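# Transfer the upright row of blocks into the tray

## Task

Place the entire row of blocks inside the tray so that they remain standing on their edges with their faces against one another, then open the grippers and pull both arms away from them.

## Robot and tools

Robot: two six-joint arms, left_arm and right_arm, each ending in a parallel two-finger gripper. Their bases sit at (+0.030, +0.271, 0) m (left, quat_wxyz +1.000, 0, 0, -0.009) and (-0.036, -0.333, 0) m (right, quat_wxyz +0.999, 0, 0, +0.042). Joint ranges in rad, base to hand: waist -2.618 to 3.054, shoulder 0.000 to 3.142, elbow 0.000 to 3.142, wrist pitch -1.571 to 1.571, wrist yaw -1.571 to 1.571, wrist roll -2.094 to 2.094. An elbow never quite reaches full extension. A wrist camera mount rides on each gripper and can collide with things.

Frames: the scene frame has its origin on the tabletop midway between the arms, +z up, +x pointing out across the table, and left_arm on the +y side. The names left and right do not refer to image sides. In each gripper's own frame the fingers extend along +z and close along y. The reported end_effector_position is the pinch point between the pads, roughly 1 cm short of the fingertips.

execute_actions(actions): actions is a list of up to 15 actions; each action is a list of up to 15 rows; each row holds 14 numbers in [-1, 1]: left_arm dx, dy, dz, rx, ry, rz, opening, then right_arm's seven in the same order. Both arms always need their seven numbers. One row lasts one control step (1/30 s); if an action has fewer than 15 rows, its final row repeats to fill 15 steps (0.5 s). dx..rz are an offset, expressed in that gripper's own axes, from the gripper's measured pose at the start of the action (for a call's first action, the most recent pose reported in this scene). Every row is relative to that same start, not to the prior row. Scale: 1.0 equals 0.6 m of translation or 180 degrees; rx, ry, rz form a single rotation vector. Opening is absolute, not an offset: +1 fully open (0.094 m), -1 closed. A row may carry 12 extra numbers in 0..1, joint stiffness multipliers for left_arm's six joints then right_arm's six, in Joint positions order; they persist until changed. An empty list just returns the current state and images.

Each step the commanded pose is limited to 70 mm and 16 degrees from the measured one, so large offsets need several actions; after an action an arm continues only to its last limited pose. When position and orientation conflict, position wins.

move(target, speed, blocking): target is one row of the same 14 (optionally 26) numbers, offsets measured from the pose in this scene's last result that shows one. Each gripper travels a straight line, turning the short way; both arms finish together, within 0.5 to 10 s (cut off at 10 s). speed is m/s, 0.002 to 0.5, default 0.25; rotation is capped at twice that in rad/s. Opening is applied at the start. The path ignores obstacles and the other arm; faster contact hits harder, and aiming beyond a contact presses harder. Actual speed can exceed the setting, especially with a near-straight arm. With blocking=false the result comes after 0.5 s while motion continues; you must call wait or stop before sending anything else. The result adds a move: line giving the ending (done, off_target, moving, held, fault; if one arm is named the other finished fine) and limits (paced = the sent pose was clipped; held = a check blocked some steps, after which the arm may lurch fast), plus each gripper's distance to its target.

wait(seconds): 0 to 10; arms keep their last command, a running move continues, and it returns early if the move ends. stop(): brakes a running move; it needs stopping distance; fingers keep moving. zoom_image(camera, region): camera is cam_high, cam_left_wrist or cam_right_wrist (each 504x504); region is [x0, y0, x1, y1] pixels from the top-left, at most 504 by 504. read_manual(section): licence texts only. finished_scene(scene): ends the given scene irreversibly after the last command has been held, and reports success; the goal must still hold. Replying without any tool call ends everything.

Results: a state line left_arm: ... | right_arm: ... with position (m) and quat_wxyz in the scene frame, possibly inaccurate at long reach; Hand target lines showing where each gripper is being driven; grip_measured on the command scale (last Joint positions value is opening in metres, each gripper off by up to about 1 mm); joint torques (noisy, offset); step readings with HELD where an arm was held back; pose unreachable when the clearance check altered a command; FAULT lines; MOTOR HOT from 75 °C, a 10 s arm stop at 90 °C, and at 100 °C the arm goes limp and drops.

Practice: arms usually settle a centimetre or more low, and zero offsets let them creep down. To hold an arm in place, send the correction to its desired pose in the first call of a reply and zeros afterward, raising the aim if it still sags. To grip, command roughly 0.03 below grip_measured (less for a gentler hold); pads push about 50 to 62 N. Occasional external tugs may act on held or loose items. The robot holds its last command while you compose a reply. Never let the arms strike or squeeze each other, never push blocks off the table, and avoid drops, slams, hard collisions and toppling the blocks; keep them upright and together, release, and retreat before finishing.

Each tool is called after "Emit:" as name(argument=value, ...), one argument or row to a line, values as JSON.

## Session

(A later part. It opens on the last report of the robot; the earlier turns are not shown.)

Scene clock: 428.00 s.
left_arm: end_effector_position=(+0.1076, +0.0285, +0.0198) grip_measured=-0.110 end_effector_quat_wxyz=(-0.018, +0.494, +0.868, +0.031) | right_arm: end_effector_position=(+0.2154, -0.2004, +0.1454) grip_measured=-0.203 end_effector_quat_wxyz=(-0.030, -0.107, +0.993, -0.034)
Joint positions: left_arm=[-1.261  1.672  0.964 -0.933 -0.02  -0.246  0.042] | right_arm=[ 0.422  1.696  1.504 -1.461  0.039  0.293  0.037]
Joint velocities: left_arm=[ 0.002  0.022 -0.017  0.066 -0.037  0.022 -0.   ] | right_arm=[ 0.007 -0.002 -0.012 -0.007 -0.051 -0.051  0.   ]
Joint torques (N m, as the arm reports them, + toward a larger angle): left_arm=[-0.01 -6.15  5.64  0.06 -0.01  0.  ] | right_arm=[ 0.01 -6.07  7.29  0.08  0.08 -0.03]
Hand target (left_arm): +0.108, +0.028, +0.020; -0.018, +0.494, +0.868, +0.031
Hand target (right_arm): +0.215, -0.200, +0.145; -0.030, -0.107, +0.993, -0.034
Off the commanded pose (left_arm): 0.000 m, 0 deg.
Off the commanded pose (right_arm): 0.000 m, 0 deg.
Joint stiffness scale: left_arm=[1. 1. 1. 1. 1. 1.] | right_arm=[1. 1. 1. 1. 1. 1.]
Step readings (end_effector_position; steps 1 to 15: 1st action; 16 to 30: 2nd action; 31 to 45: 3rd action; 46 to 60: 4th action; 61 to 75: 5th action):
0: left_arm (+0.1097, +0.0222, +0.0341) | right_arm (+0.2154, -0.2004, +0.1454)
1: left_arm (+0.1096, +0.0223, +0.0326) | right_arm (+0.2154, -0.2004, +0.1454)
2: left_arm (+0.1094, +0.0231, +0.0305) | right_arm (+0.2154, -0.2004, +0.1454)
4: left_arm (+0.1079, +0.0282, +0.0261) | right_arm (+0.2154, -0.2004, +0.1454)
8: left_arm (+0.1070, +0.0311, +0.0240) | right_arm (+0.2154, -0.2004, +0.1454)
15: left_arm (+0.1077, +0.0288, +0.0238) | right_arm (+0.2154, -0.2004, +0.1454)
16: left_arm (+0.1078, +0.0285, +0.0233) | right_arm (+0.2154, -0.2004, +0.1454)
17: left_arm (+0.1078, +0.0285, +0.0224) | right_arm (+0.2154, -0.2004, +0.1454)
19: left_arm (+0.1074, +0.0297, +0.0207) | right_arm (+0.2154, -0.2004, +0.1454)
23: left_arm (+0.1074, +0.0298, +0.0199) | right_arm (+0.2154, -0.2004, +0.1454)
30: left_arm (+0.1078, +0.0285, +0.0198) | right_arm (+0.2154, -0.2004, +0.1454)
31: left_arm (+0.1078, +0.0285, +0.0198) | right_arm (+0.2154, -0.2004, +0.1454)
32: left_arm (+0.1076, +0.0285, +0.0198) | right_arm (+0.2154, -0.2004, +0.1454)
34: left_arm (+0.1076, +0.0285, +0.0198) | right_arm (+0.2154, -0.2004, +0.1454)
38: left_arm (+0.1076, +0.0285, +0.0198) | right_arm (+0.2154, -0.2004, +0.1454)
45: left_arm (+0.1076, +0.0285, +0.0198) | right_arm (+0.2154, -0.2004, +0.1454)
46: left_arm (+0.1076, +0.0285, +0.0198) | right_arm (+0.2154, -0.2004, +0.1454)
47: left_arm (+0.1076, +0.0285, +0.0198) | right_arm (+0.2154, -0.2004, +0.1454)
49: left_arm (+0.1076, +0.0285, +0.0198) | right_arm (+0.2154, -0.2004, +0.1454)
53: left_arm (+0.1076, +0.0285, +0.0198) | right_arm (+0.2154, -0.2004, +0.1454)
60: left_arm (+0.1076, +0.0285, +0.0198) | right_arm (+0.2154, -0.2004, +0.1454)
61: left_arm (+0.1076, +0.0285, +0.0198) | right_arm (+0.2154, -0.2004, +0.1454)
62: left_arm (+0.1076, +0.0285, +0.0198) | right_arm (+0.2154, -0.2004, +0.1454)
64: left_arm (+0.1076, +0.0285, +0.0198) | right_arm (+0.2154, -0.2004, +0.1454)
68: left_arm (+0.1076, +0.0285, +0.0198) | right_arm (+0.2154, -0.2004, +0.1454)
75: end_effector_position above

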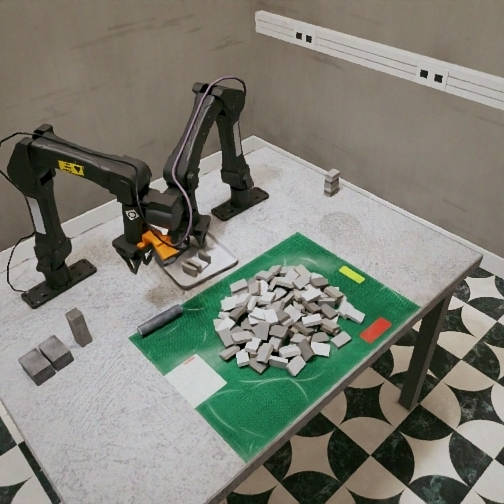

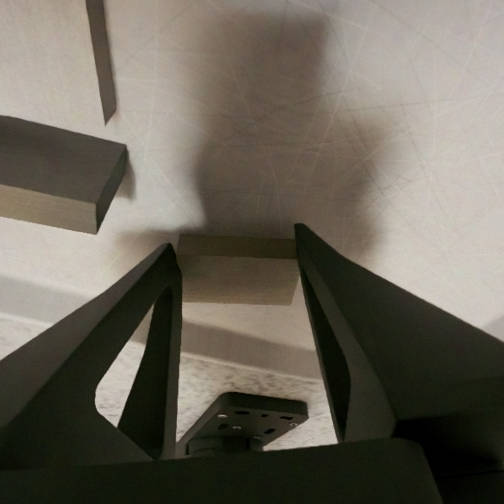

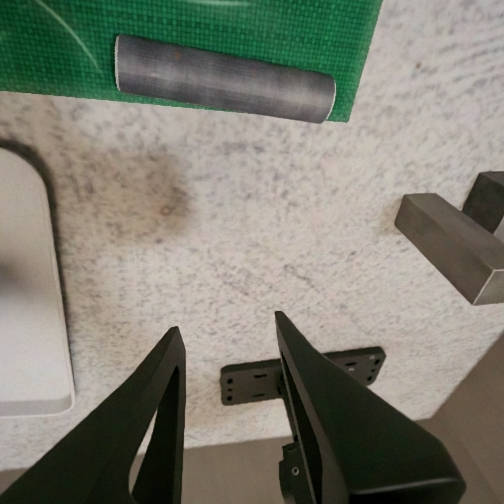

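Emit:
execute_actions(
  actions=[
    [[0,0,0,0,0,0,0.0,0,0,0,0,0,0,-0.2]],
    [[0,0,0.014,0,0,0,0.0,0,0,0,0,0,0,-0.2]],
    [[0,0,0,0,0,0,-0.1,0,0,0,0,0,0,-0.2]],
    [[0,0,0,0,0,0,-0.16,0,0,0,0,0,0,-0.2]],
    [[0,0,0,0,0,0,-0.16,0,0,0,0,0,0,-0.2]],
  ],
)

Scene clock: 436.77 s.
left_arm: end_effector_position=(+0.1083, +0.0274, +0.0169) grip_measured=-0.158 end_effector_quat_wxyz=(-0.014, +0.494, +0.869, +0.029) | right_arm: end_effector_position=(+0.2154, -0.2004, +0.1454) grip_measured=-0.203 end_effector_quat_wxyz=(-0.030, -0.107, +0.993, -0.034)
Joint positions: left_arm=[-1.261  1.672  0.952 -0.91  -0.023 -0.246  0.04 ] | right_arm=[ 0.422  1.696  1.504 -1.461  0.039  0.293  0.037]
Joint velocities: left_arm=[ 0.012  0.002 -0.002  0.066 -0.095 -0.022 -0.   ] | right_arm=[-0.012  0.002 -0.012 -0.007 -0.007 -0.051 -0.001]
Joint torques (N m, as the arm reports them, + toward a larger angle): left_arm=[-0.06 -6.08  5.53  0.1  -0.01 -0.01] | right_arm=[ 0.04 -6.14  7.33  0.09  0.08 -0.04]
Hand target (left_arm): +0.108, +0.027, +0.017; -0.014, +0.494, +0.869, +0.029
Hand target (right_arm): +0.215, -0.200, +0.145; -0.030, -0.107, +0.993, -0.034
Off the commanded pose (left_arm): 0.000 m, 0 deg.
Off the commanded pose (right_arm): 0.000 m, 0 deg.
Joint stiffness scale: left_arm=[1. 1. 1. 1. 1. 1.] | right_arm=[1. 1. 1. 1. 1. 1.]
Step readings (end_effector_position; steps 1 to 15: 1st action; 16 to 30: 2nd action; 31 to 45: 3rd action; 46 to 60: 4th action; 61 to 75: 5th action):
0: left_arm (+0.1076, +0.0285, +0.0198) | right_arm (+0.2154, -0.2004, +0.1454)
1: left_arm (+0.1077, +0.0285, +0.0198) | right_arm (+0.2154, -0.2004, +0.1454)
2: left_arm (+0.1077, +0.0285, +0.0198) | right_arm (+0.2154, -0.2004, +0.1454)
4: left_arm (+0.1077, +0.0285, +0.0198) | right_arm (+0.2154, -0.2004, +0.1454)
8: left_arm (+0.1077, +0.0285, +0.0198) | right_arm (+0.2154, -0.2004, +0.1454)
15: left_arm (+0.1077, +0.0285, +0.0198) | right_arm (+0.2154, -0.2004, +0.1454)
16: left_arm (+0.1078, +0.0283, +0.0193) | right_arm (+0.2154, -0.2004, +0.1454)
17: left_arm (+0.1078, +0.0281, +0.0187) | right_arm (+0.2154, -0.2004, +0.1454)
19: left_arm (+0.1076, +0.0288, +0.0174) | right_arm (+0.2154, -0.2004, +0.1454)
23: left_arm (+0.1079, +0.0280, +0.0170) | right_arm (+0.2154, -0.2004, +0.1454)
30: left_arm (+0.1081, +0.0274, +0.0169) | right_arm (+0.2154, -0.2004, +0.1454)
31: left_arm (+0.1081, +0.0274, +0.0169) | right_arm (+0.2154, -0.2004, +0.1454)
32: left_arm (+0.1081, +0.0274, +0.0169) | right_arm (+0.2154, -0.2004, +0.1454)
34: left_arm (+0.1081, +0.0274, +0.0169) | right_arm (+0.2154, -0.2004, +0.1454)
38: left_arm (+0.1081, +0.0274, +0.0169) | right_arm (+0.2154, -0.2004, +0.1454)
45: left_arm (+0.1081, +0.0274, +0.0169) | right_arm (+0.2154, -0.2004, +0.1454)
46: left_arm (+0.1082, +0.0274, +0.0169) | right_arm (+0.2154, -0.2004, +0.1454)
47: left_arm (+0.1083, +0.0274, +0.0169) | right_arm (+0.2154, -0.2004, +0.1454)
49: left_arm (+0.1083, +0.0274, +0.0169) | right_arm (+0.2154, -0.2004, +0.1454)
53: left_arm (+0.1083, +0.0274, +0.0169) | right_arm (+0.2154, -0.2004, +0.1454)
60: left_arm (+0.1083, +0.0274, +0.0169) | right_arm (+0.2154, -0.2004, +0.1454)
61: left_arm (+0.1083, +0.0274, +0.0169) | right_arm (+0.2154, -0.2004, +0.1454)
62: left_arm (+0.1083, +0.0274, +0.0169) | right_arm (+0.2154, -0.2004, +0.1454)
64: left_arm (+0.1083, +0.0274, +0.0169) | right_arm (+0.2154, -0.2004, +0.1454)
68: left_arm (+0.1083, +0.0274, +0.0169) | right_arm (+0.2154, -0.2004, +0.1454)
75: end_effector_position above

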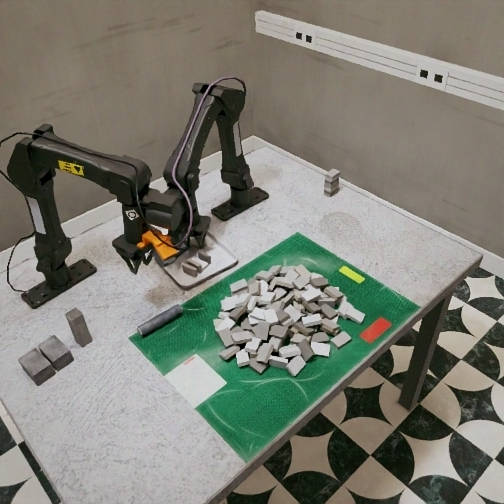

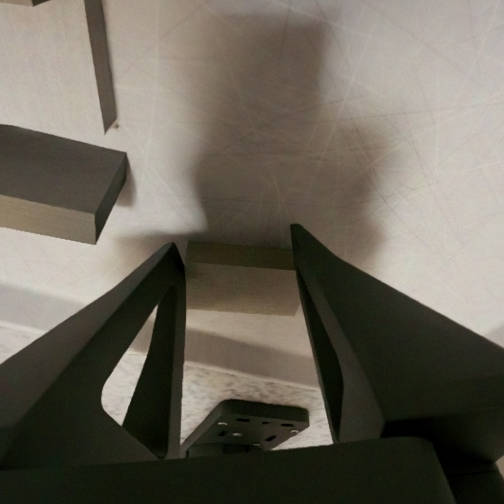

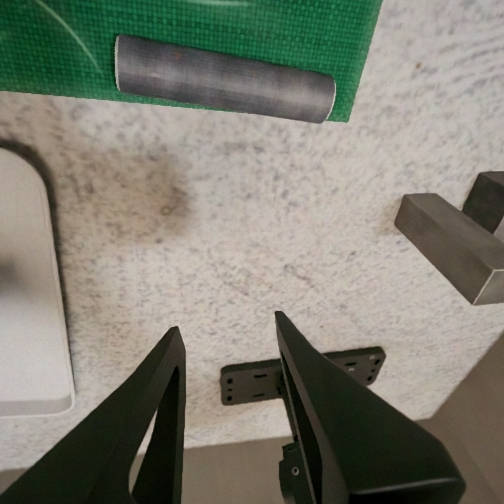

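Emit:
execute_actions(
  actions=[
    [[0,0,0,0,0,0,-0.2,0,0,0,0,0,0,-0.2]],
    [[0,0,0,0,0,0,-0.25,0,0,0,0,0,0,-0.2]],
    [[0,0,0,0,0,0,-0.25,0,0,0,0,0,0,-0.2]],
  ],
)

Scene clock: 441.90 s.
left_arm: end_effector_position=(+0.1086, +0.0275, +0.0170) grip_measured=-0.248 end_effector_quat_wxyz=(-0.013, +0.495, +0.869, +0.029) | right_arm: end_effector_position=(+0.2154, -0.2004, +0.1454) grip_measured=-0.203 end_effector_quat_wxyz=(-0.030, -0.107, +0.993, -0.034)
Joint positions: left_arm=[-1.261  1.672  0.952 -0.91  -0.024 -0.246  0.035] | right_arm=[ 0.422  1.696  1.504 -1.461  0.039  0.293  0.037]
Joint velocities: left_arm=[ 0.007 -0.017  0.012 -0.066  0.066  0.007  0.001] | right_arm=[-0.002 -0.002  0.002  0.022  0.037  0.081 -0.   ]
Joint torques (N m, as the arm reports them, + toward a larger angle): left_arm=[ 0.01 -6.13  5.57  0.08  0.01  0.  ] | right_arm=[ 0.01 -6.08  7.28  0.07  0.08 -0.02]
Hand target (left_arm): +0.109, +0.028, +0.017; -0.013, +0.495, +0.869, +0.029
Hand target (right_arm): +0.215, -0.200, +0.145; -0.030, -0.107, +0.993, -0.034
Off the commanded pose (left_arm): 0.000 m, 0 deg.
Off the commanded pose (right_arm): 0.000 m, 0 deg.
Joint stiffness scale: left_arm=[1. 1. 1. 1. 1. 1.] | right_arm=[1. 1. 1. 1. 1. 1.]
Step readings (end_effector_position; steps 1 to 15: 1st action; 16 to 30: 2nd action; 31 to 45: 3rd action):
0: left_arm (+0.1083, +0.0274, +0.0169) | right_arm (+0.2154, -0.2004, +0.1454)
1: left_arm (+0.1084, +0.0274, +0.0169) | right_arm (+0.2154, -0.2004, +0.1454)
2: left_arm (+0.1084, +0.0274, +0.0169) | right_arm (+0.2154, -0.2004, +0.1454)
4: left_arm (+0.1084, +0.0275, +0.0170) | right_arm (+0.2154, -0.2004, +0.1454)
8: left_arm (+0.1084, +0.0275, +0.0170) | right_arm (+0.2154, -0.2004, +0.1454)
15: left_arm (+0.1084, +0.0275, +0.0170) | right_arm (+0.2154, -0.2004, +0.1454)
16: left_arm (+0.1085, +0.0275, +0.0170) | right_arm (+0.2154, -0.2004, +0.1454)
17: left_arm (+0.1086, +0.0275, +0.0170) | right_arm (+0.2154, -0.2004, +0.1454)
19: left_arm (+0.1086, +0.0275, +0.0170) | right_arm (+0.2154, -0.2004, +0.1454)
23: left_arm (+0.1086, +0.0275, +0.0170) | right_arm (+0.2154, -0.2004, +0.1454)
30: left_arm (+0.1086, +0.0275, +0.0170) | right_arm (+0.2154, -0.2004, +0.1454)
31: left_arm (+0.1086, +0.0275, +0.0170) | right_arm (+0.2154, -0.2004, +0.1454)
32: left_arm (+0.1086, +0.0275, +0.0170) | right_arm (+0.2154, -0.2004, +0.1454)
34: left_arm (+0.1086, +0.0275, +0.0170) | right_arm (+0.2154, -0.2004, +0.1454)
38: left_arm (+0.1086, +0.0275, +0.0170) | right_arm (+0.2154, -0.2004, +0.1454)
45: end_effector_position above

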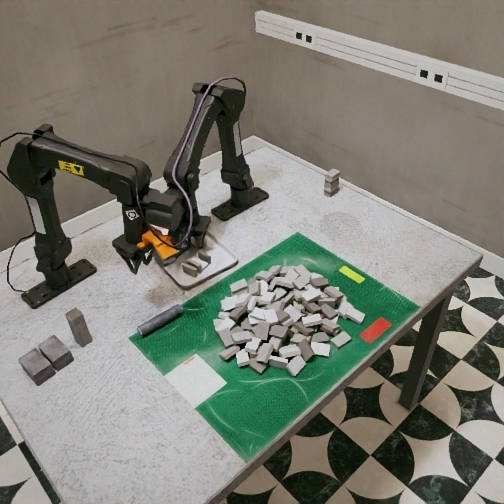

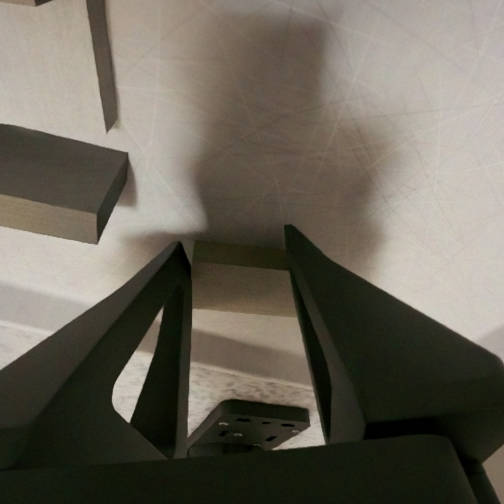

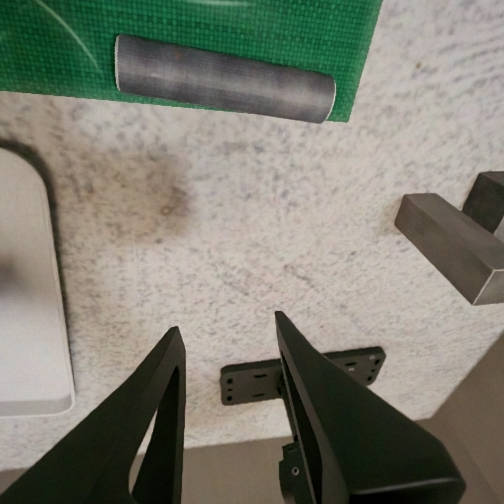

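Emit:
execute_actions(
  actions=[
    [[0,0,0,0,0,0,0.1,0,0,0,0,0,0,-0.2]],
    [[0,0,0.018,0,0,0,0.1,0,0,0,0,0,0,-0.2]],
    [[0,0,0.01,0,0,0,0.1,0,0,0,0,0,0,-0.2]],
    [[0,0,0,0,0,0,-0.05,0,0,0,0,0,0,-0.2]],
    [[0,0,0,0,0,0,-0.13,0,0,0,0,0,0,-0.2]],
    [[0,0,0,0,0,0,-0.13,0,0,0,0,0,0,-0.2]],
  ],
)

Scene clock: 447.07 s.
left_arm: end_effector_position=(+0.1063, +0.0265, +0.0135) grip_measured=-0.128 end_effector_quat_wxyz=(-0.016, +0.494, +0.869, +0.022) | right_arm: end_effector_position=(+0.2154, -0.2004, +0.1454) grip_measured=-0.203 end_effector_quat_wxyz=(-0.030, -0.107, +0.993, -0.034)
Joint positions: left_arm=[-1.261  1.674  0.94  -0.891 -0.01  -0.246  0.041] | right_arm=[ 0.422  1.696  1.504 -1.461  0.039  0.293  0.037]
Joint velocities: left_arm=[ 0.002 -0.022 -0.032 -0.037 -0.051 -0.051 -0.001] | right_arm=[ 0.002  0.007 -0.012  0.037  0.007  0.007  0.001]
Joint torques (N m, as the arm reports them, + toward a larger angle): left_arm=[ 0.06 -6.18  5.56  0.06 -0.01  0.02] | right_arm=[ 0.04 -6.09  7.3   0.09  0.08 -0.03]
Hand target (left_arm): +0.106, +0.027, +0.014; -0.016, +0.494, +0.869, +0.022
Hand target (right_arm): +0.215, -0.200, +0.145; -0.030, -0.107, +0.993, -0.034
Off the commanded pose (left_arm): 0.000 m, 0 deg.
Off the commanded pose (right_arm): 0.000 m, 0 deg.
Joint stiffness scale: left_arm=[1. 1. 1. 1. 1. 1.] | right_arm=[1. 1. 1. 1. 1. 1.]
Step readings (end_effector_position; steps 1 to 15: 1st action; 16 to 30: 2nd action; 31 to 45: 3rd action; 46 to 60: 4th action; 61 to 75: 5th action; 76 to 90: 6th action):
0: left_arm (+0.1086, +0.0275, +0.0170) | right_arm (+0.2154, -0.2004, +0.1454)
1: left_arm (+0.1086, +0.0275, +0.0170) | right_arm (+0.2154, -0.2004, +0.1454)
2: left_arm (+0.1086, +0.0275, +0.0170) | right_arm (+0.2154, -0.2004, +0.1454)
4: left_arm (+0.1086, +0.0275, +0.0170) | right_arm (+0.2154, -0.2004, +0.1454)
8: left_arm (+0.1086, +0.0275, +0.0170) | right_arm (+0.2154, -0.2004, +0.1454)
15: left_arm (+0.1086, +0.0275, +0.0170) | right_arm (+0.2154, -0.2004, +0.1454)
16: left_arm (+0.1087, +0.0273, +0.0163) | right_arm (+0.2154, -0.2004, +0.1454)
17: left_arm (+0.1088, +0.0270, +0.0153) | right_arm (+0.2154, -0.2004, +0.1454)
19: left_arm (+0.1087, +0.0275, +0.0136) | right_arm (+0.2154, -0.2004, +0.1454)
23: left_arm (+0.1087, +0.0275, +0.0136) | right_arm (+0.2154, -0.2004, +0.1454)
30: left_arm (+0.1087, +0.0275, +0.0136) | right_arm (+0.2154, -0.2004, +0.1454)
31: left_arm (+0.1087, +0.0275, +0.0136) | right_arm (+0.2154, -0.2004, +0.1454)
32: left_arm (+0.1087, +0.0275, +0.0136) | right_arm (+0.2154, -0.2004, +0.1454)
34: left_arm (+0.1087, +0.0275, +0.0136) | right_arm (+0.2154, -0.2004, +0.1454)
38: left_arm (+0.1087, +0.0275, +0.0136) | right_arm (+0.2154, -0.2004, +0.1454)
45: left_arm (+0.1087, +0.0275, +0.0136) | right_arm (+0.2154, -0.2004, +0.1454)
46: left_arm (+0.1079, +0.0273, +0.0136) | right_arm (+0.2154, -0.2004, +0.1454)
47: left_arm (+0.1072, +0.0269, +0.0135) | right_arm (+0.2154, -0.2004, +0.1454)
49: left_arm (+0.1070, +0.0267, +0.0135) | right_arm (+0.2154, -0.2004, +0.1454)
53: left_arm (+0.1069, +0.0267, +0.0135) | right_arm (+0.2154, -0.2004, +0.1454)
60: left_arm (+0.1069, +0.0267, +0.0135) | right_arm (+0.2154, -0.2004, +0.1454)
61: left_arm (+0.1066, +0.0266, +0.0135) | right_arm (+0.2154, -0.2004, +0.1454)
62: left_arm (+0.1064, +0.0265, +0.0135) | right_arm (+0.2154, -0.2004, +0.1454)
64: left_arm (+0.1063, +0.0265, +0.0135) | right_arm (+0.2154, -0.2004, +0.1454)
68: left_arm (+0.1063, +0.0265, +0.0135) | right_arm (+0.2154, -0.2004, +0.1454)
75: left_arm (+0.1063, +0.0265, +0.0135) | right_arm (+0.2154, -0.2004, +0.1454)
76: left_arm (+0.1063, +0.0265, +0.0135) | right_arm (+0.2154, -0.2004, +0.1454)
77: left_arm (+0.1063, +0.0265, +0.0135) | right_arm (+0.2154, -0.2004, +0.1454)
79: left_arm (+0.1063, +0.0265, +0.0135) | right_arm (+0.2154, -0.2004, +0.1454)
83: left_arm (+0.1063, +0.0265, +0.0135) | right_arm (+0.2154, -0.2004, +0.1454)
90: end_effector_position above

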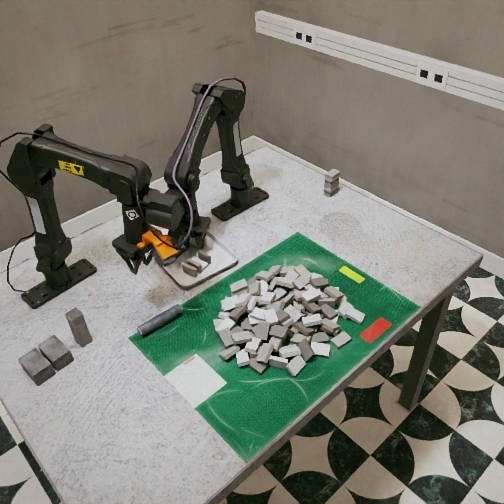

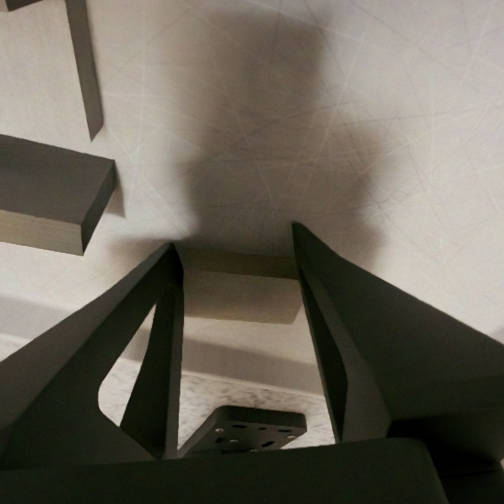

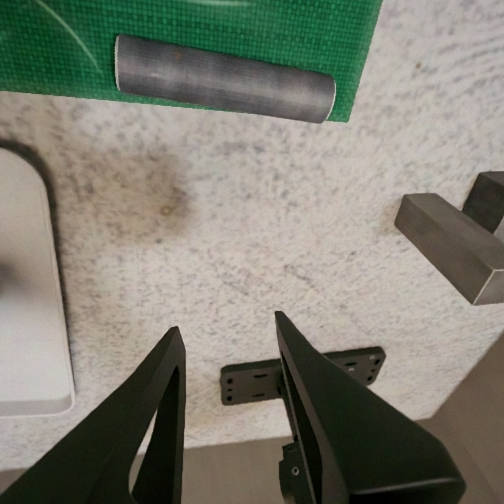

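Emit:
execute_actions(
  actions=[
    [[0,0,-0.008,0,0,0,0.1,0,0,0,0,0,0,-0.2]],
    [[0.022,0,0,0,0,0,0.1,0,0,0,0,0,0,-0.2]],
    [[0,0,0.016,0,0,0,0.1,0,0,0,0,0,0,-0.2]],
    [[0,0,0,0,0,0,-0.05,0,0,0,0,0,0,-0.2]],
    [[0,0,0,0,0,0,-0.14,0,0,0,0,0,0,-0.2]],
    [[0,0,0,0,0,0,-0.14,0,0,0,0,0,0,-0.2]],
  ],
)

Scene clock: 452.73 s.
left_arm: end_effector_position=(+0.1031, +0.0307, +0.0130) grip_measured=-0.138 end_effector_quat_wxyz=(-0.016, +0.491, +0.871, +0.015) | right_arm: end_effector_position=(+0.2154, -0.2004, +0.1454) grip_measured=-0.203 end_effector_quat_wxyz=(-0.030, -0.107, +0.993, -0.034)
Joint positions: left_arm=[-1.261  1.648  0.909 -0.875  0.    -0.254  0.04 ] | right_arm=[ 0.422  1.696  1.504 -1.461  0.039  0.293  0.037]
Joint velocities: left_arm=[-0.017  0.012 -0.007 -0.007 -0.037 -0.007  0.   ] | right_arm=[-0.002 -0.002  0.002 -0.022  0.022  0.007  0.001]
Joint torques (N m, as the arm reports them, + toward a larger angle): left_arm=[ 0.05 -5.87  5.49  0.11  0.01  0.  ] | right_arm=[-0.02 -6.08  7.32  0.09  0.08 -0.02]
Hand target (left_arm): +0.103, +0.031, +0.013; -0.016, +0.491, +0.871, +0.015
Hand target (right_arm): +0.215, -0.200, +0.145; -0.030, -0.107, +0.993, -0.034
Off the commanded pose (left_arm): 0.000 m, 0 deg.
Off the commanded pose (right_arm): 0.000 m, 0 deg.
Joint stiffness scale: left_arm=[1. 1. 1. 1. 1. 1.] | right_arm=[1. 1. 1. 1. 1. 1.]
Step readings (end_effector_position; steps 1 to 15: 1st action; 16 to 30: 2nd action; 31 to 45: 3rd action; 46 to 60: 4th action; 61 to 75: 5th action; 76 to 90: 6th action):
0: left_arm (+0.1063, +0.0265, +0.0135) | right_arm (+0.2154, -0.2004, +0.1454)
1: left_arm (+0.1064, +0.0268, +0.0135) | right_arm (+0.2154, -0.2004, +0.1454)
2: left_arm (+0.1066, +0.0274, +0.0136) | right_arm (+0.2154, -0.2004, +0.1454)
4: left_arm (+0.1069, +0.0278, +0.0136) | right_arm (+0.2154, -0.2004, +0.1454)
8: left_arm (+0.1069, +0.0278, +0.0136) | right_arm (+0.2154, -0.2004, +0.1454)
15: left_arm (+0.1069, +0.0278, +0.0136) | right_arm (+0.2154, -0.2004, +0.1454)
16: left_arm (+0.1069, +0.0283, +0.0135) | right_arm (+0.2154, -0.2004, +0.1454)
17: left_arm (+0.1068, +0.0285, +0.0137) | right_arm (+0.2154, -0.2004, +0.1454)
19: left_arm (+0.1056, +0.0318, +0.0134) | right_arm (+0.2154, -0.2004, +0.1454)
23: left_arm (+0.1054, +0.0323, +0.0134) | right_arm (+0.2154, -0.2004, +0.1454)
30: left_arm (+0.1054, +0.0323, +0.0134) | right_arm (+0.2154, -0.2004, +0.1454)
31: left_arm (+0.1055, +0.0320, +0.0133) | right_arm (+0.2154, -0.2004, +0.1454)
32: left_arm (+0.1053, +0.0321, +0.0131) | right_arm (+0.2154, -0.2004, +0.1454)
34: left_arm (+0.1053, +0.0321, +0.0131) | right_arm (+0.2154, -0.2004, +0.1454)
38: left_arm (+0.1053, +0.0321, +0.0131) | right_arm (+0.2154, -0.2004, +0.1454)
45: left_arm (+0.1053, +0.0321, +0.0131) | right_arm (+0.2154, -0.2004, +0.1454)
46: left_arm (+0.1045, +0.0318, +0.0130) | right_arm (+0.2154, -0.2004, +0.1454)
47: left_arm (+0.1038, +0.0313, +0.0130) | right_arm (+0.2154, -0.2004, +0.1454)
49: left_arm (+0.1038, +0.0313, +0.0130) | right_arm (+0.2154, -0.2004, +0.1454)
53: left_arm (+0.1038, +0.0313, +0.0130) | right_arm (+0.2154, -0.2004, +0.1454)
60: left_arm (+0.1038, +0.0313, +0.0130) | right_arm (+0.2154, -0.2004, +0.1454)
61: left_arm (+0.1037, +0.0311, +0.0130) | right_arm (+0.2154, -0.2004, +0.1454)
62: left_arm (+0.1034, +0.0309, +0.0130) | right_arm (+0.2154, -0.2004, +0.1454)
64: left_arm (+0.1031, +0.0308, +0.0130) | right_arm (+0.2154, -0.2004, +0.1454)
68: left_arm (+0.1031, +0.0308, +0.0130) | right_arm (+0.2154, -0.2004, +0.1454)
75: left_arm (+0.1031, +0.0308, +0.0130) | right_arm (+0.2154, -0.2004, +0.1454)
76: left_arm (+0.1031, +0.0307, +0.0130) | right_arm (+0.2154, -0.2004, +0.1454)
77: left_arm (+0.1031, +0.0307, +0.0130) | right_arm (+0.2154, -0.2004, +0.1454)
79: left_arm (+0.1031, +0.0307, +0.0130) | right_arm (+0.2154, -0.2004, +0.1454)
83: left_arm (+0.1031, +0.0307, +0.0130) | right_arm (+0.2154, -0.2004, +0.1454)
90: end_effector_position above

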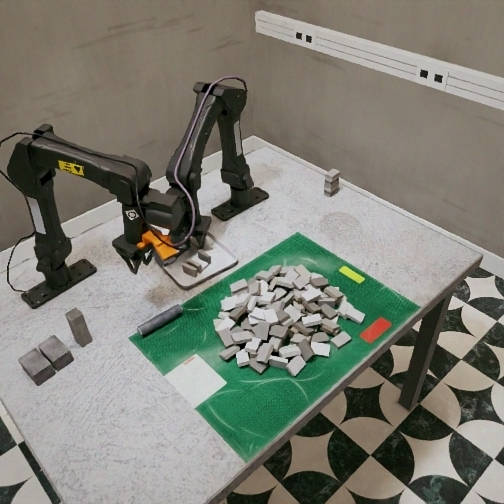

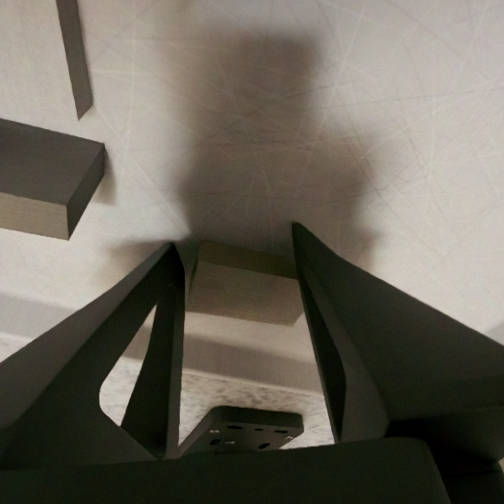

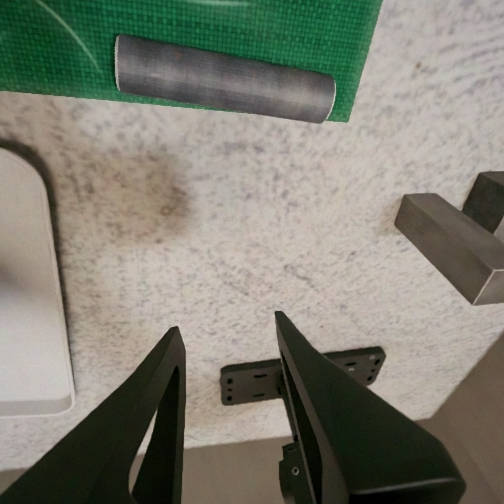

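Emit:
execute_actions(
  actions=[
    [[0,0,0,0,0,0,-0.2,0,0,0,0,0,0,-0.2]],
    [[0,0,0,0,0,0,-0.26,0,0,0,0,0,0,-0.2]],
    [[0,0,0,0,0,0,-0.32,0,0,0,0,0,0,-0.2]],
    [[0,0,0,0,0,0,-0.32,0,0,0,0,0,0,-0.2]],
  ],
)

Scene clock: 456.10 s.
left_arm: end_effector_position=(+0.1022, +0.0304, +0.0130) grip_measured=-0.318 end_effector_quat_wxyz=(-0.017, +0.491, +0.871, +0.013) | right_arm: end_effector_position=(+0.2154, -0.2004, +0.1454) grip_measured=-0.203 end_effector_quat_wxyz=(-0.030, -0.107, +0.993, -0.034)
Joint positions: left_arm=[-1.261  1.648  0.909 -0.875  0.005 -0.254  0.032] | right_arm=[ 0.422  1.696  1.504 -1.461  0.039  0.293  0.037]
Joint velocities: left_arm=[-0.007 -0.002 -0.007 -0.051  0.022 -0.007  0.   ] | right_arm=[-0.002  0.007  0.007  0.051 -0.022  0.007 -0.001]
Joint torques (N m, as the arm reports them, + toward a larger angle): left_arm=[ 0.01 -5.82  5.42  0.11  0.02 -0.01] | right_arm=[ 0.03 -6.08  7.25  0.1   0.09 -0.03]
Hand target (left_arm): +0.102, +0.030, +0.013; -0.017, +0.491, +0.871, +0.013
Hand target (right_arm): +0.215, -0.200, +0.145; -0.030, -0.107, +0.993, -0.034
Off the commanded pose (left_arm): 0.000 m, 0 deg.
Off the commanded pose (right_arm): 0.000 m, 0 deg.
Joint stiffness scale: left_arm=[1. 1. 1. 1. 1. 1.] | right_arm=[1. 1. 1. 1. 1. 1.]
Step readings (end_effector_position; steps 1 to 15: 1st action; 16 to 30: 2nd action; 31 to 45: 3rd action; 46 to 60: 4th action):
0: left_arm (+0.1031, +0.0307, +0.0130) | right_arm (+0.2154, -0.2004, +0.1454)
1: left_arm (+0.1028, +0.0306, +0.0130) | right_arm (+0.2154, -0.2004, +0.1454)
2: left_arm (+0.1026, +0.0305, +0.0130) | right_arm (+0.2154, -0.2004, +0.1454)
4: left_arm (+0.1026, +0.0305, +0.0130) | right_arm (+0.2154, -0.2004, +0.1454)
8: left_arm (+0.1025, +0.0305, +0.0130) | right_arm (+0.2154, -0.2004, +0.1454)
15: left_arm (+0.1025, +0.0305, +0.0130) | right_arm (+0.2154, -0.2004, +0.1454)
16: left_arm (+0.1024, +0.0305, +0.0130) | right_arm (+0.2154, -0.2004, +0.1454)
17: left_arm (+0.1024, +0.0305, +0.0130) | right_arm (+0.2154, -0.2004, +0.1454)
19: left_arm (+0.1024, +0.0305, +0.0130) | right_arm (+0.2154, -0.2004, +0.1454)
23: left_arm (+0.1024, +0.0305, +0.0130) | right_arm (+0.2154, -0.2004, +0.1454)
30: left_arm (+0.1024, +0.0305, +0.0130) | right_arm (+0.2154, -0.2004, +0.1454)
31: left_arm (+0.1023, +0.0304, +0.0130) | right_arm (+0.2154, -0.2004, +0.1454)
32: left_arm (+0.1022, +0.0304, +0.0130) | right_arm (+0.2154, -0.2004, +0.1454)
34: left_arm (+0.1022, +0.0304, +0.0130) | right_arm (+0.2154, -0.2004, +0.1454)
38: left_arm (+0.1022, +0.0304, +0.0130) | right_arm (+0.2154, -0.2004, +0.1454)
45: left_arm (+0.1022, +0.0304, +0.0130) | right_arm (+0.2154, -0.2004, +0.1454)
46: left_arm (+0.1022, +0.0304, +0.0130) | right_arm (+0.2154, -0.2004, +0.1454)
47: left_arm (+0.1022, +0.0304, +0.0130) | right_arm (+0.2154, -0.2004, +0.1454)
49: left_arm (+0.1022, +0.0304, +0.0130) | right_arm (+0.2154, -0.2004, +0.1454)
53: left_arm (+0.1022, +0.0304, +0.0130) | right_arm (+0.2154, -0.2004, +0.1454)
60: end_effector_position above

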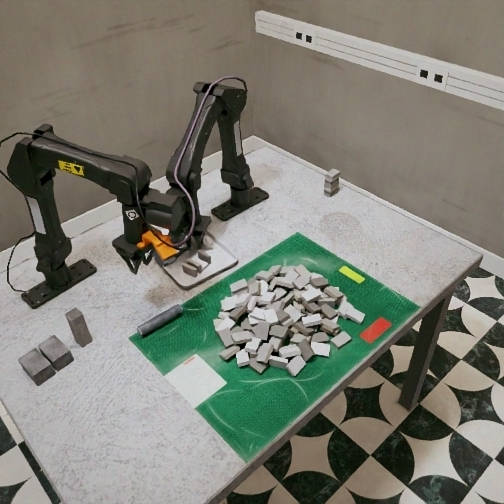

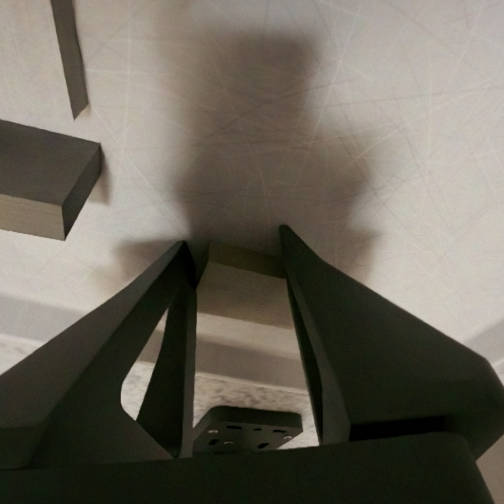

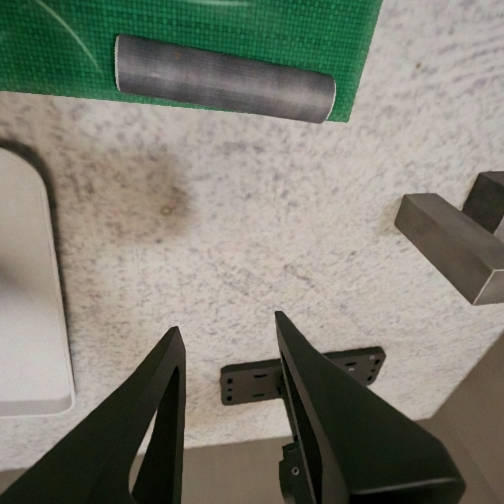

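Emit:
execute_actions(
  actions=[
    [[0,0,0,0,0,0,0.15,0,0,0,0,0,0,-0.2]],
    [[0,0,-0.03,0,0,0,0.15,0,0,0,0,0,0,-0.2]],
    [[0.025,0,0,0,0,0,0.15,0,0,0,0,0,0,-0.2]],
    [[0,0,0,0,0,0,0.15,0,0,0,0,0,0,-0.2]],
  ],
)

Scene clock: 461.30 s.
left_arm: end_effector_position=(+0.0963, +0.0497, +0.0145) grip_measured=+0.148 end_effector_quat_wxyz=(-0.035, +0.488, +0.871, +0.034) | right_arm: end_effector_position=(+0.2154, -0.2004, +0.1454) grip_measured=-0.203 end_effector_quat_wxyz=(-0.030, -0.107, +0.993, -0.034)
Joint positions: left_arm=[-1.265  1.622  0.883 -0.93   0.001 -0.263  0.054] | right_arm=[ 0.422  1.696  1.504 -1.461  0.039  0.293  0.037]
Joint velocities: left_arm=[-0.012 -0.017  0.002  0.037 -0.022 -0.007  0.001] | right_arm=[-0.002 -0.002 -0.002  0.022  0.007 -0.066 -0.   ]
Joint torques (N m, as the arm reports them, + toward a larger angle): left_arm=[-0.03 -5.63  5.33  0.    0.01  0.01] | right_arm=[ 0.02 -6.11  7.3   0.09  0.08 -0.03]
Hand target (left_arm): +0.096, +0.050, +0.014; -0.035, +0.488, +0.871, +0.034
Hand target (right_arm): +0.215, -0.200, +0.145; -0.030, -0.107, +0.993, -0.034
Off the commanded pose (left_arm): 0.000 m, 0 deg.
Off the commanded pose (right_arm): 0.000 m, 0 deg.
Joint stiffness scale: left_arm=[1. 1. 1. 1. 1. 1.] | right_arm=[1. 1. 1. 1. 1. 1.]
Step readings (end_effector_position; steps 1 to 15: 1st action; 16 to 30: 2nd action; 31 to 45: 3rd action; 46 to 60: 4th action):
0: left_arm (+0.1022, +0.0304, +0.0130) | right_arm (+0.2154, -0.2004, +0.1454)
1: left_arm (+0.1023, +0.0304, +0.0130) | right_arm (+0.2154, -0.2004, +0.1454)
2: left_arm (+0.1025, +0.0306, +0.0130) | right_arm (+0.2154, -0.2004, +0.1454)
4: left_arm (+0.1029, +0.0307, +0.0130) | right_arm (+0.2154, -0.2004, +0.1454)
8: left_arm (+0.1030, +0.0308, +0.0130) | right_arm (+0.2154, -0.2004, +0.1454)
15: left_arm (+0.1030, +0.0308, +0.0130) | right_arm (+0.2154, -0.2004, +0.1454)
16: left_arm (+0.1029, +0.0313, +0.0139) | right_arm (+0.2154, -0.2004, +0.1454)
17: left_arm (+0.1026, +0.0324, +0.0150) | right_arm (+0.2154, -0.2004, +0.1454)
19: left_arm (+0.1023, +0.0334, +0.0169) | right_arm (+0.2154, -0.2004, +0.1454)
23: left_arm (+0.1015, +0.0361, +0.0179) | right_arm (+0.2154, -0.2004, +0.1454)
30: left_arm (+0.1009, +0.0378, +0.0181) | right_arm (+0.2154, -0.2004, +0.1454)
31: left_arm (+0.1007, +0.0386, +0.0175) | right_arm (+0.2154, -0.2004, +0.1454)
32: left_arm (+0.1000, +0.0407, +0.0168) | right_arm (+0.2154, -0.2004, +0.1454)
34: left_arm (+0.0979, +0.0466, +0.0155) | right_arm (+0.2154, -0.2004, +0.1454)
38: left_arm (+0.0963, +0.0497, +0.0145) | right_arm (+0.2154, -0.2004, +0.1454)
45: left_arm (+0.0963, +0.0497, +0.0145) | right_arm (+0.2154, -0.2004, +0.1454)
46: left_arm (+0.0963, +0.0497, +0.0145) | right_arm (+0.2154, -0.2004, +0.1454)
47: left_arm (+0.0963, +0.0497, +0.0145) | right_arm (+0.2154, -0.2004, +0.1454)
49: left_arm (+0.0963, +0.0497, +0.0145) | right_arm (+0.2154, -0.2004, +0.1454)
53: left_arm (+0.0963, +0.0497, +0.0145) | right_arm (+0.2154, -0.2004, +0.1454)
60: end_effector_position above

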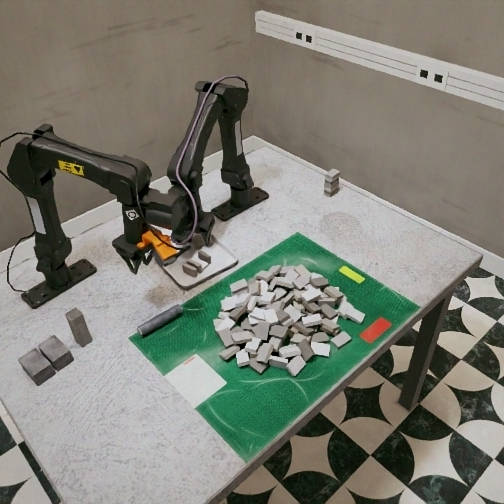

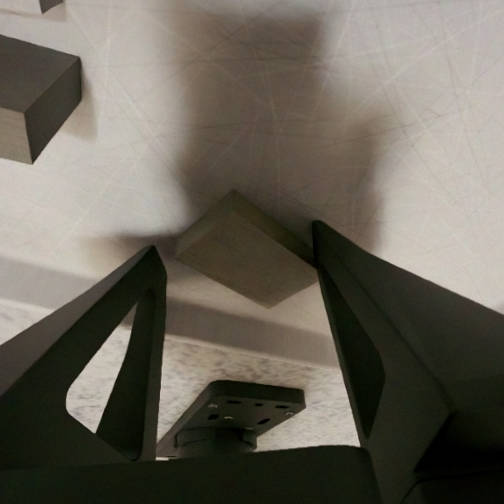

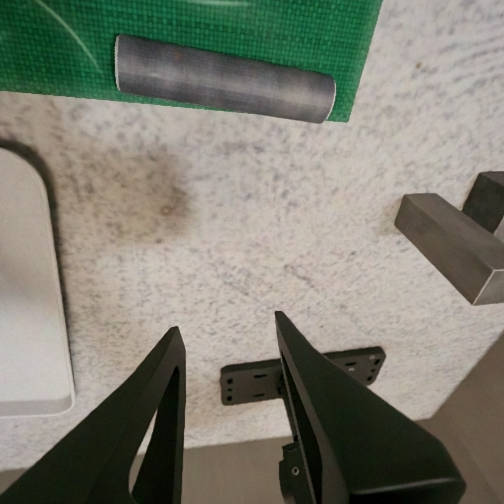

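Emit:
move(
  target=[0,0,-0.06,0,0,0,0.3,0,0,0,0,0,0,-0.2],
  speed=0.08,
)

Emit:
move(
  target=[0,0,0,0,0.02,0.16,0.3,0,0,0,0,0,0,-0.2],
  speed=0.15,
)

Scene clock: 464.03 s.
left_arm: end_effector_position=(+0.0952, +0.0535, +0.0394) grip_measured=+0.298 end_effector_quat_wxyz=(-0.048, +0.488, +0.870, +0.047) | right_arm: end_effector_position=(+0.2154, -0.2004, +0.1454) grip_measured=-0.203 end_effector_quat_wxyz=(-0.030, -0.107, +0.993, -0.034)
Joint positions: left_arm=[-1.265  1.599  0.964 -1.071  0.001 -0.263  0.061] | right_arm=[ 0.422  1.696  1.504 -1.461  0.039  0.293  0.037]
Joint velocities: left_arm=[ 0.002 -0.017  0.002  0.037  0.022 -0.037  0.   ] | right_arm=[ 0.007  0.002  0.002 -0.051  0.066  0.051  0.   ]
Joint torques (N m, as the arm reports them, + toward a larger angle): left_arm=[ 0.03 -7.35  7.7  -0.17  0.    0.  ] | right_arm=[-0.05 -6.05  7.33  0.09  0.09 -0.02]
Hand target (left_arm): +0.097, +0.047, +0.050; -0.035, +0.488, +0.871, +0.034
Hand target (right_arm): +0.215, -0.200, +0.145; -0.030, -0.107, +0.993, -0.034
Off the commanded pose (left_arm): 0.013 m, 2 deg.
Off the commanded pose (right_arm): 0.000 m, 0 deg.
Joint stiffness scale: left_arm=[1. 1. 1. 1. 1. 1.] | right_arm=[1. 1. 1. 1. 1. 1.]
move: off_target (left_arm)

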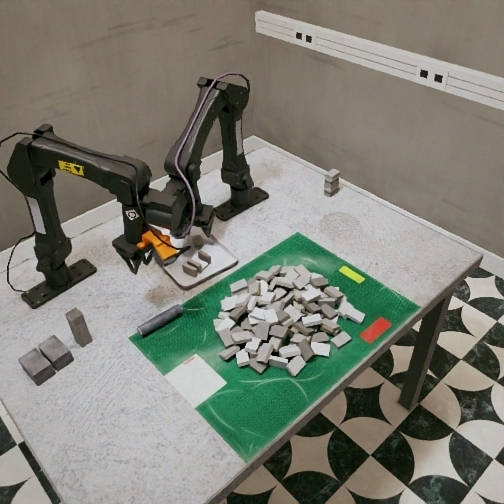

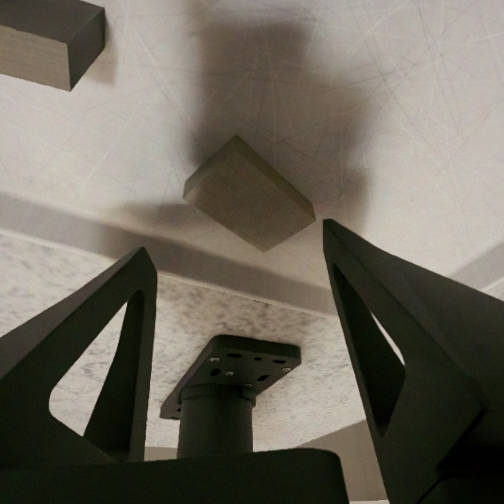

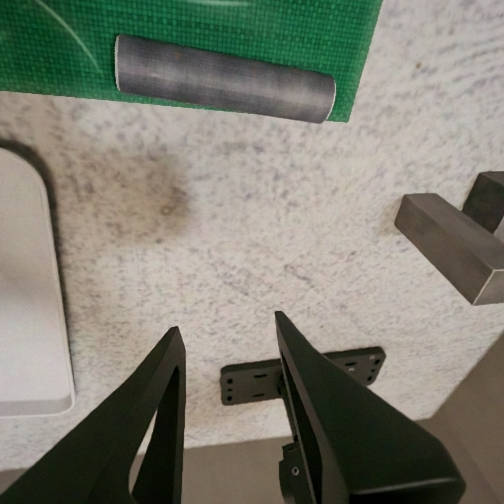

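Scene clock: 466.17 s.
left_arm: end_effector_position=(+0.0937, +0.0586, +0.0363) grip_measured=+0.298 end_effector_quat_wxyz=(-0.087, +0.684, +0.723, +0.050) | right_arm: end_effector_position=(+0.2154, -0.2004, +0.1454) grip_measured=-0.203 end_effector_quat_wxyz=(-0.030, -0.107, +0.993, -0.034)
Joint positions: left_arm=[-1.265  1.648  0.991 -1.114  0.001  0.232  0.061] | right_arm=[ 0.422  1.696  1.504 -1.461  0.039  0.293  0.037]
Joint velocities: left_arm=[-0.002 -0.007 -0.007  0.081  0.022 -0.022  0.   ] | right_arm=[-0.002  0.017 -0.007 -0.081 -0.007 -0.007  0.   ]
Joint torques (N m, as the arm reports them, + toward a larger angle): left_arm=[-0.03 -5.03  7.77 -0.23  0.02  0.04] | right_arm=[-0.01 -6.1   7.22  0.09  0.07 -0.03]
Hand target (left_arm): +0.095, +0.054, +0.040; -0.085, +0.687, +0.720, +0.048
Hand target (right_arm): +0.215, -0.200, +0.145; -0.030, -0.107, +0.993, -0.034
Off the commanded pose (left_arm): 0.006 m, 1 deg.
Off the commanded pose (right_arm): 0.000 m, 0 deg.
Joint stiffness scale: left_arm=[1. 1. 1. 1. 1. 1.] | right_arm=[1. 1. 1. 1. 1. 1.]
move: done

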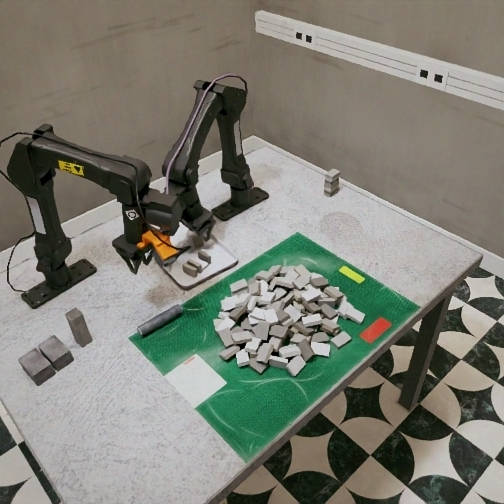

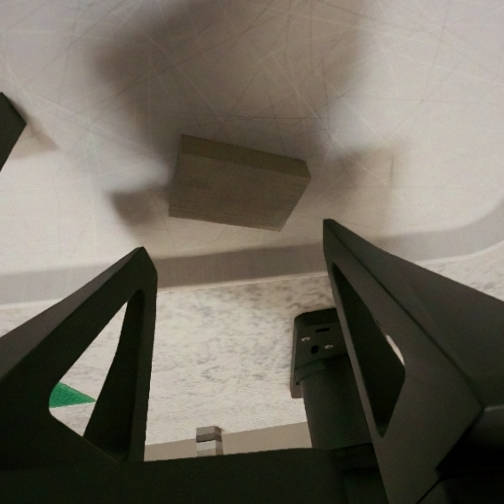

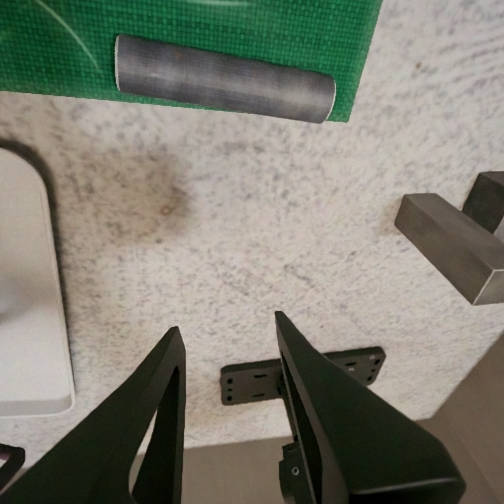

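Emit:
move(
  target=[-0.01,0,-0.01,-0.016,-0.06,0.055,0.3,0,0,0,0,0,0,-0.2],
  speed=0.1,
)

Scene clock: 471.00 s.
left_arm: end_effector_position=(+0.0945, +0.0540, +0.0372) grip_measured=+0.298 end_effector_quat_wxyz=(-0.018, +0.745, +0.666, +0.007) | right_arm: end_effector_position=(+0.2154, -0.2004, +0.1454) grip_measured=-0.203 end_effector_quat_wxyz=(-0.030, -0.107, +0.993, -0.034)
Joint positions: left_arm=[-1.265  1.505  0.872 -0.976  0.003  0.399  0.061] | right_arm=[ 0.422  1.696  1.504 -1.461  0.039  0.293  0.037]
Joint velocities: left_arm=[-0.017  0.012  0.002  0.066 -0.066 -0.022  0.   ] | right_arm=[-0.007 -0.022  0.007  0.007 -0.051  0.037  0.   ]
Joint torques (N m, as the arm reports them, + toward a larger angle): left_arm=[ 0.24 -6.99  4.91  0.21  0.1   0.03] | right_arm=[ 0.   -6.03  7.3   0.07  0.08 -0.02]
Hand target (left_arm): +0.094, +0.052, +0.041; -0.005, +0.747, +0.665, -0.004
Hand target (right_arm): +0.215, -0.200, +0.145; -0.030, -0.107, +0.993, -0.034
Off the commanded pose (left_arm): 0.005 m, 2 deg.
Off the commanded pose (right_arm): 0.000 m, 0 deg.
Joint stiffness scale: left_arm=[1. 1. 1. 1. 1. 1.] | right_arm=[1. 1. 1. 1. 1. 1.]
move: done

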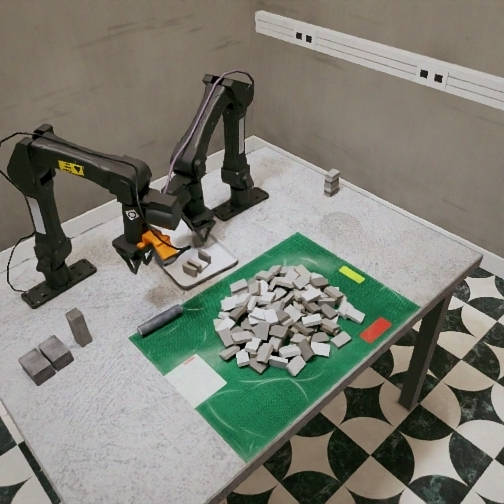

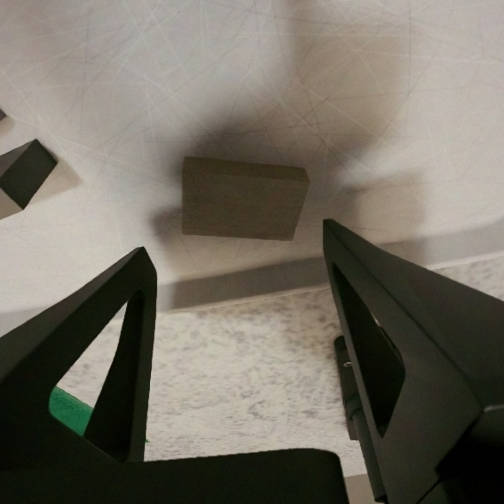

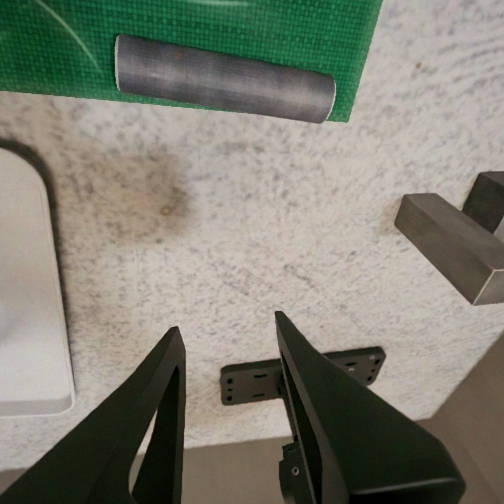

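Emit:
move(
  target=[-0.017,-0.003,0.036,0,0,0,0.15,0,0,0,0,0,0,-0.2],
  speed=0.05,
)

Scene clock: 473.10 s.
left_arm: end_effector_position=(+0.0927, +0.0486, +0.0212) grip_measured=+0.152 end_effector_quat_wxyz=(-0.022, +0.745, +0.667, +0.008) | right_arm: end_effector_position=(+0.2154, -0.2004, +0.1454) grip_measured=-0.203 end_effector_quat_wxyz=(-0.030, -0.107, +0.993, -0.034)
Joint positions: left_arm=[-1.278  1.561  0.855 -0.912  0.005  0.383  0.054] | right_arm=[ 0.422  1.696  1.504 -1.461  0.039  0.293  0.037]
Joint velocities: left_arm=[ 0.007 -0.002 -0.017 -0.022  0.051 -0.022 -0.   ] | right_arm=[ 0.017 -0.017 -0.012  0.007 -0.081  0.007 -0.   ]
Joint torques (N m, as the arm reports them, + toward a larger angle): left_arm=[-0.81 -4.09  4.62  0.41  0.03 -0.1 ] | right_arm=[ 0.01 -6.11  7.3   0.08  0.06 -0.03]
Hand target (left_arm): +0.091, +0.045, +0.016; -0.018, +0.746, +0.666, +0.007
Hand target (right_arm): +0.215, -0.200, +0.145; -0.030, -0.107, +0.993, -0.034
Off the commanded pose (left_arm): 0.007 m, 1 deg.
Off the commanded pose (right_arm): 0.000 m, 0 deg.
Joint stiffness scale: left_arm=[1. 1. 1. 1. 1. 1.] | right_arm=[1. 1. 1. 1. 1. 1.]
move: done

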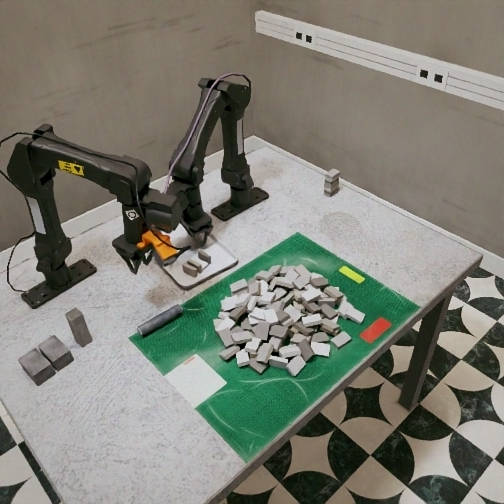

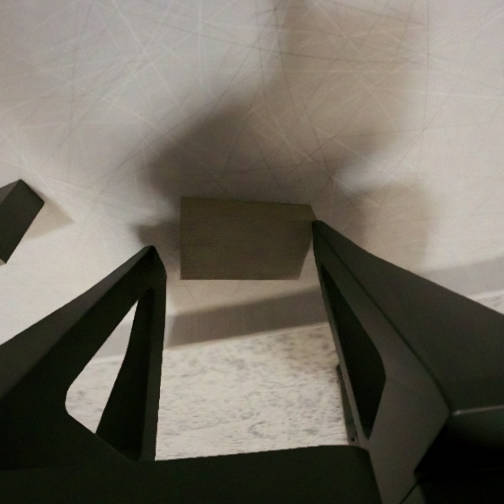

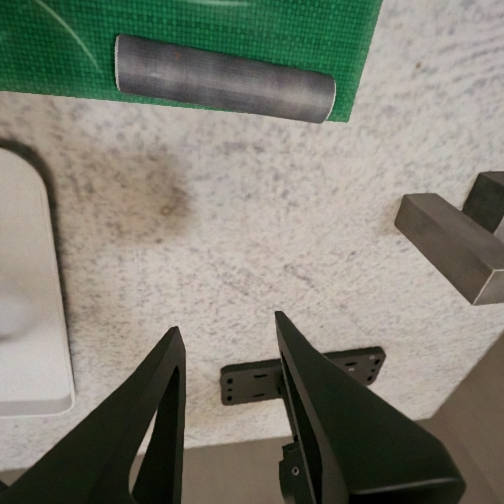

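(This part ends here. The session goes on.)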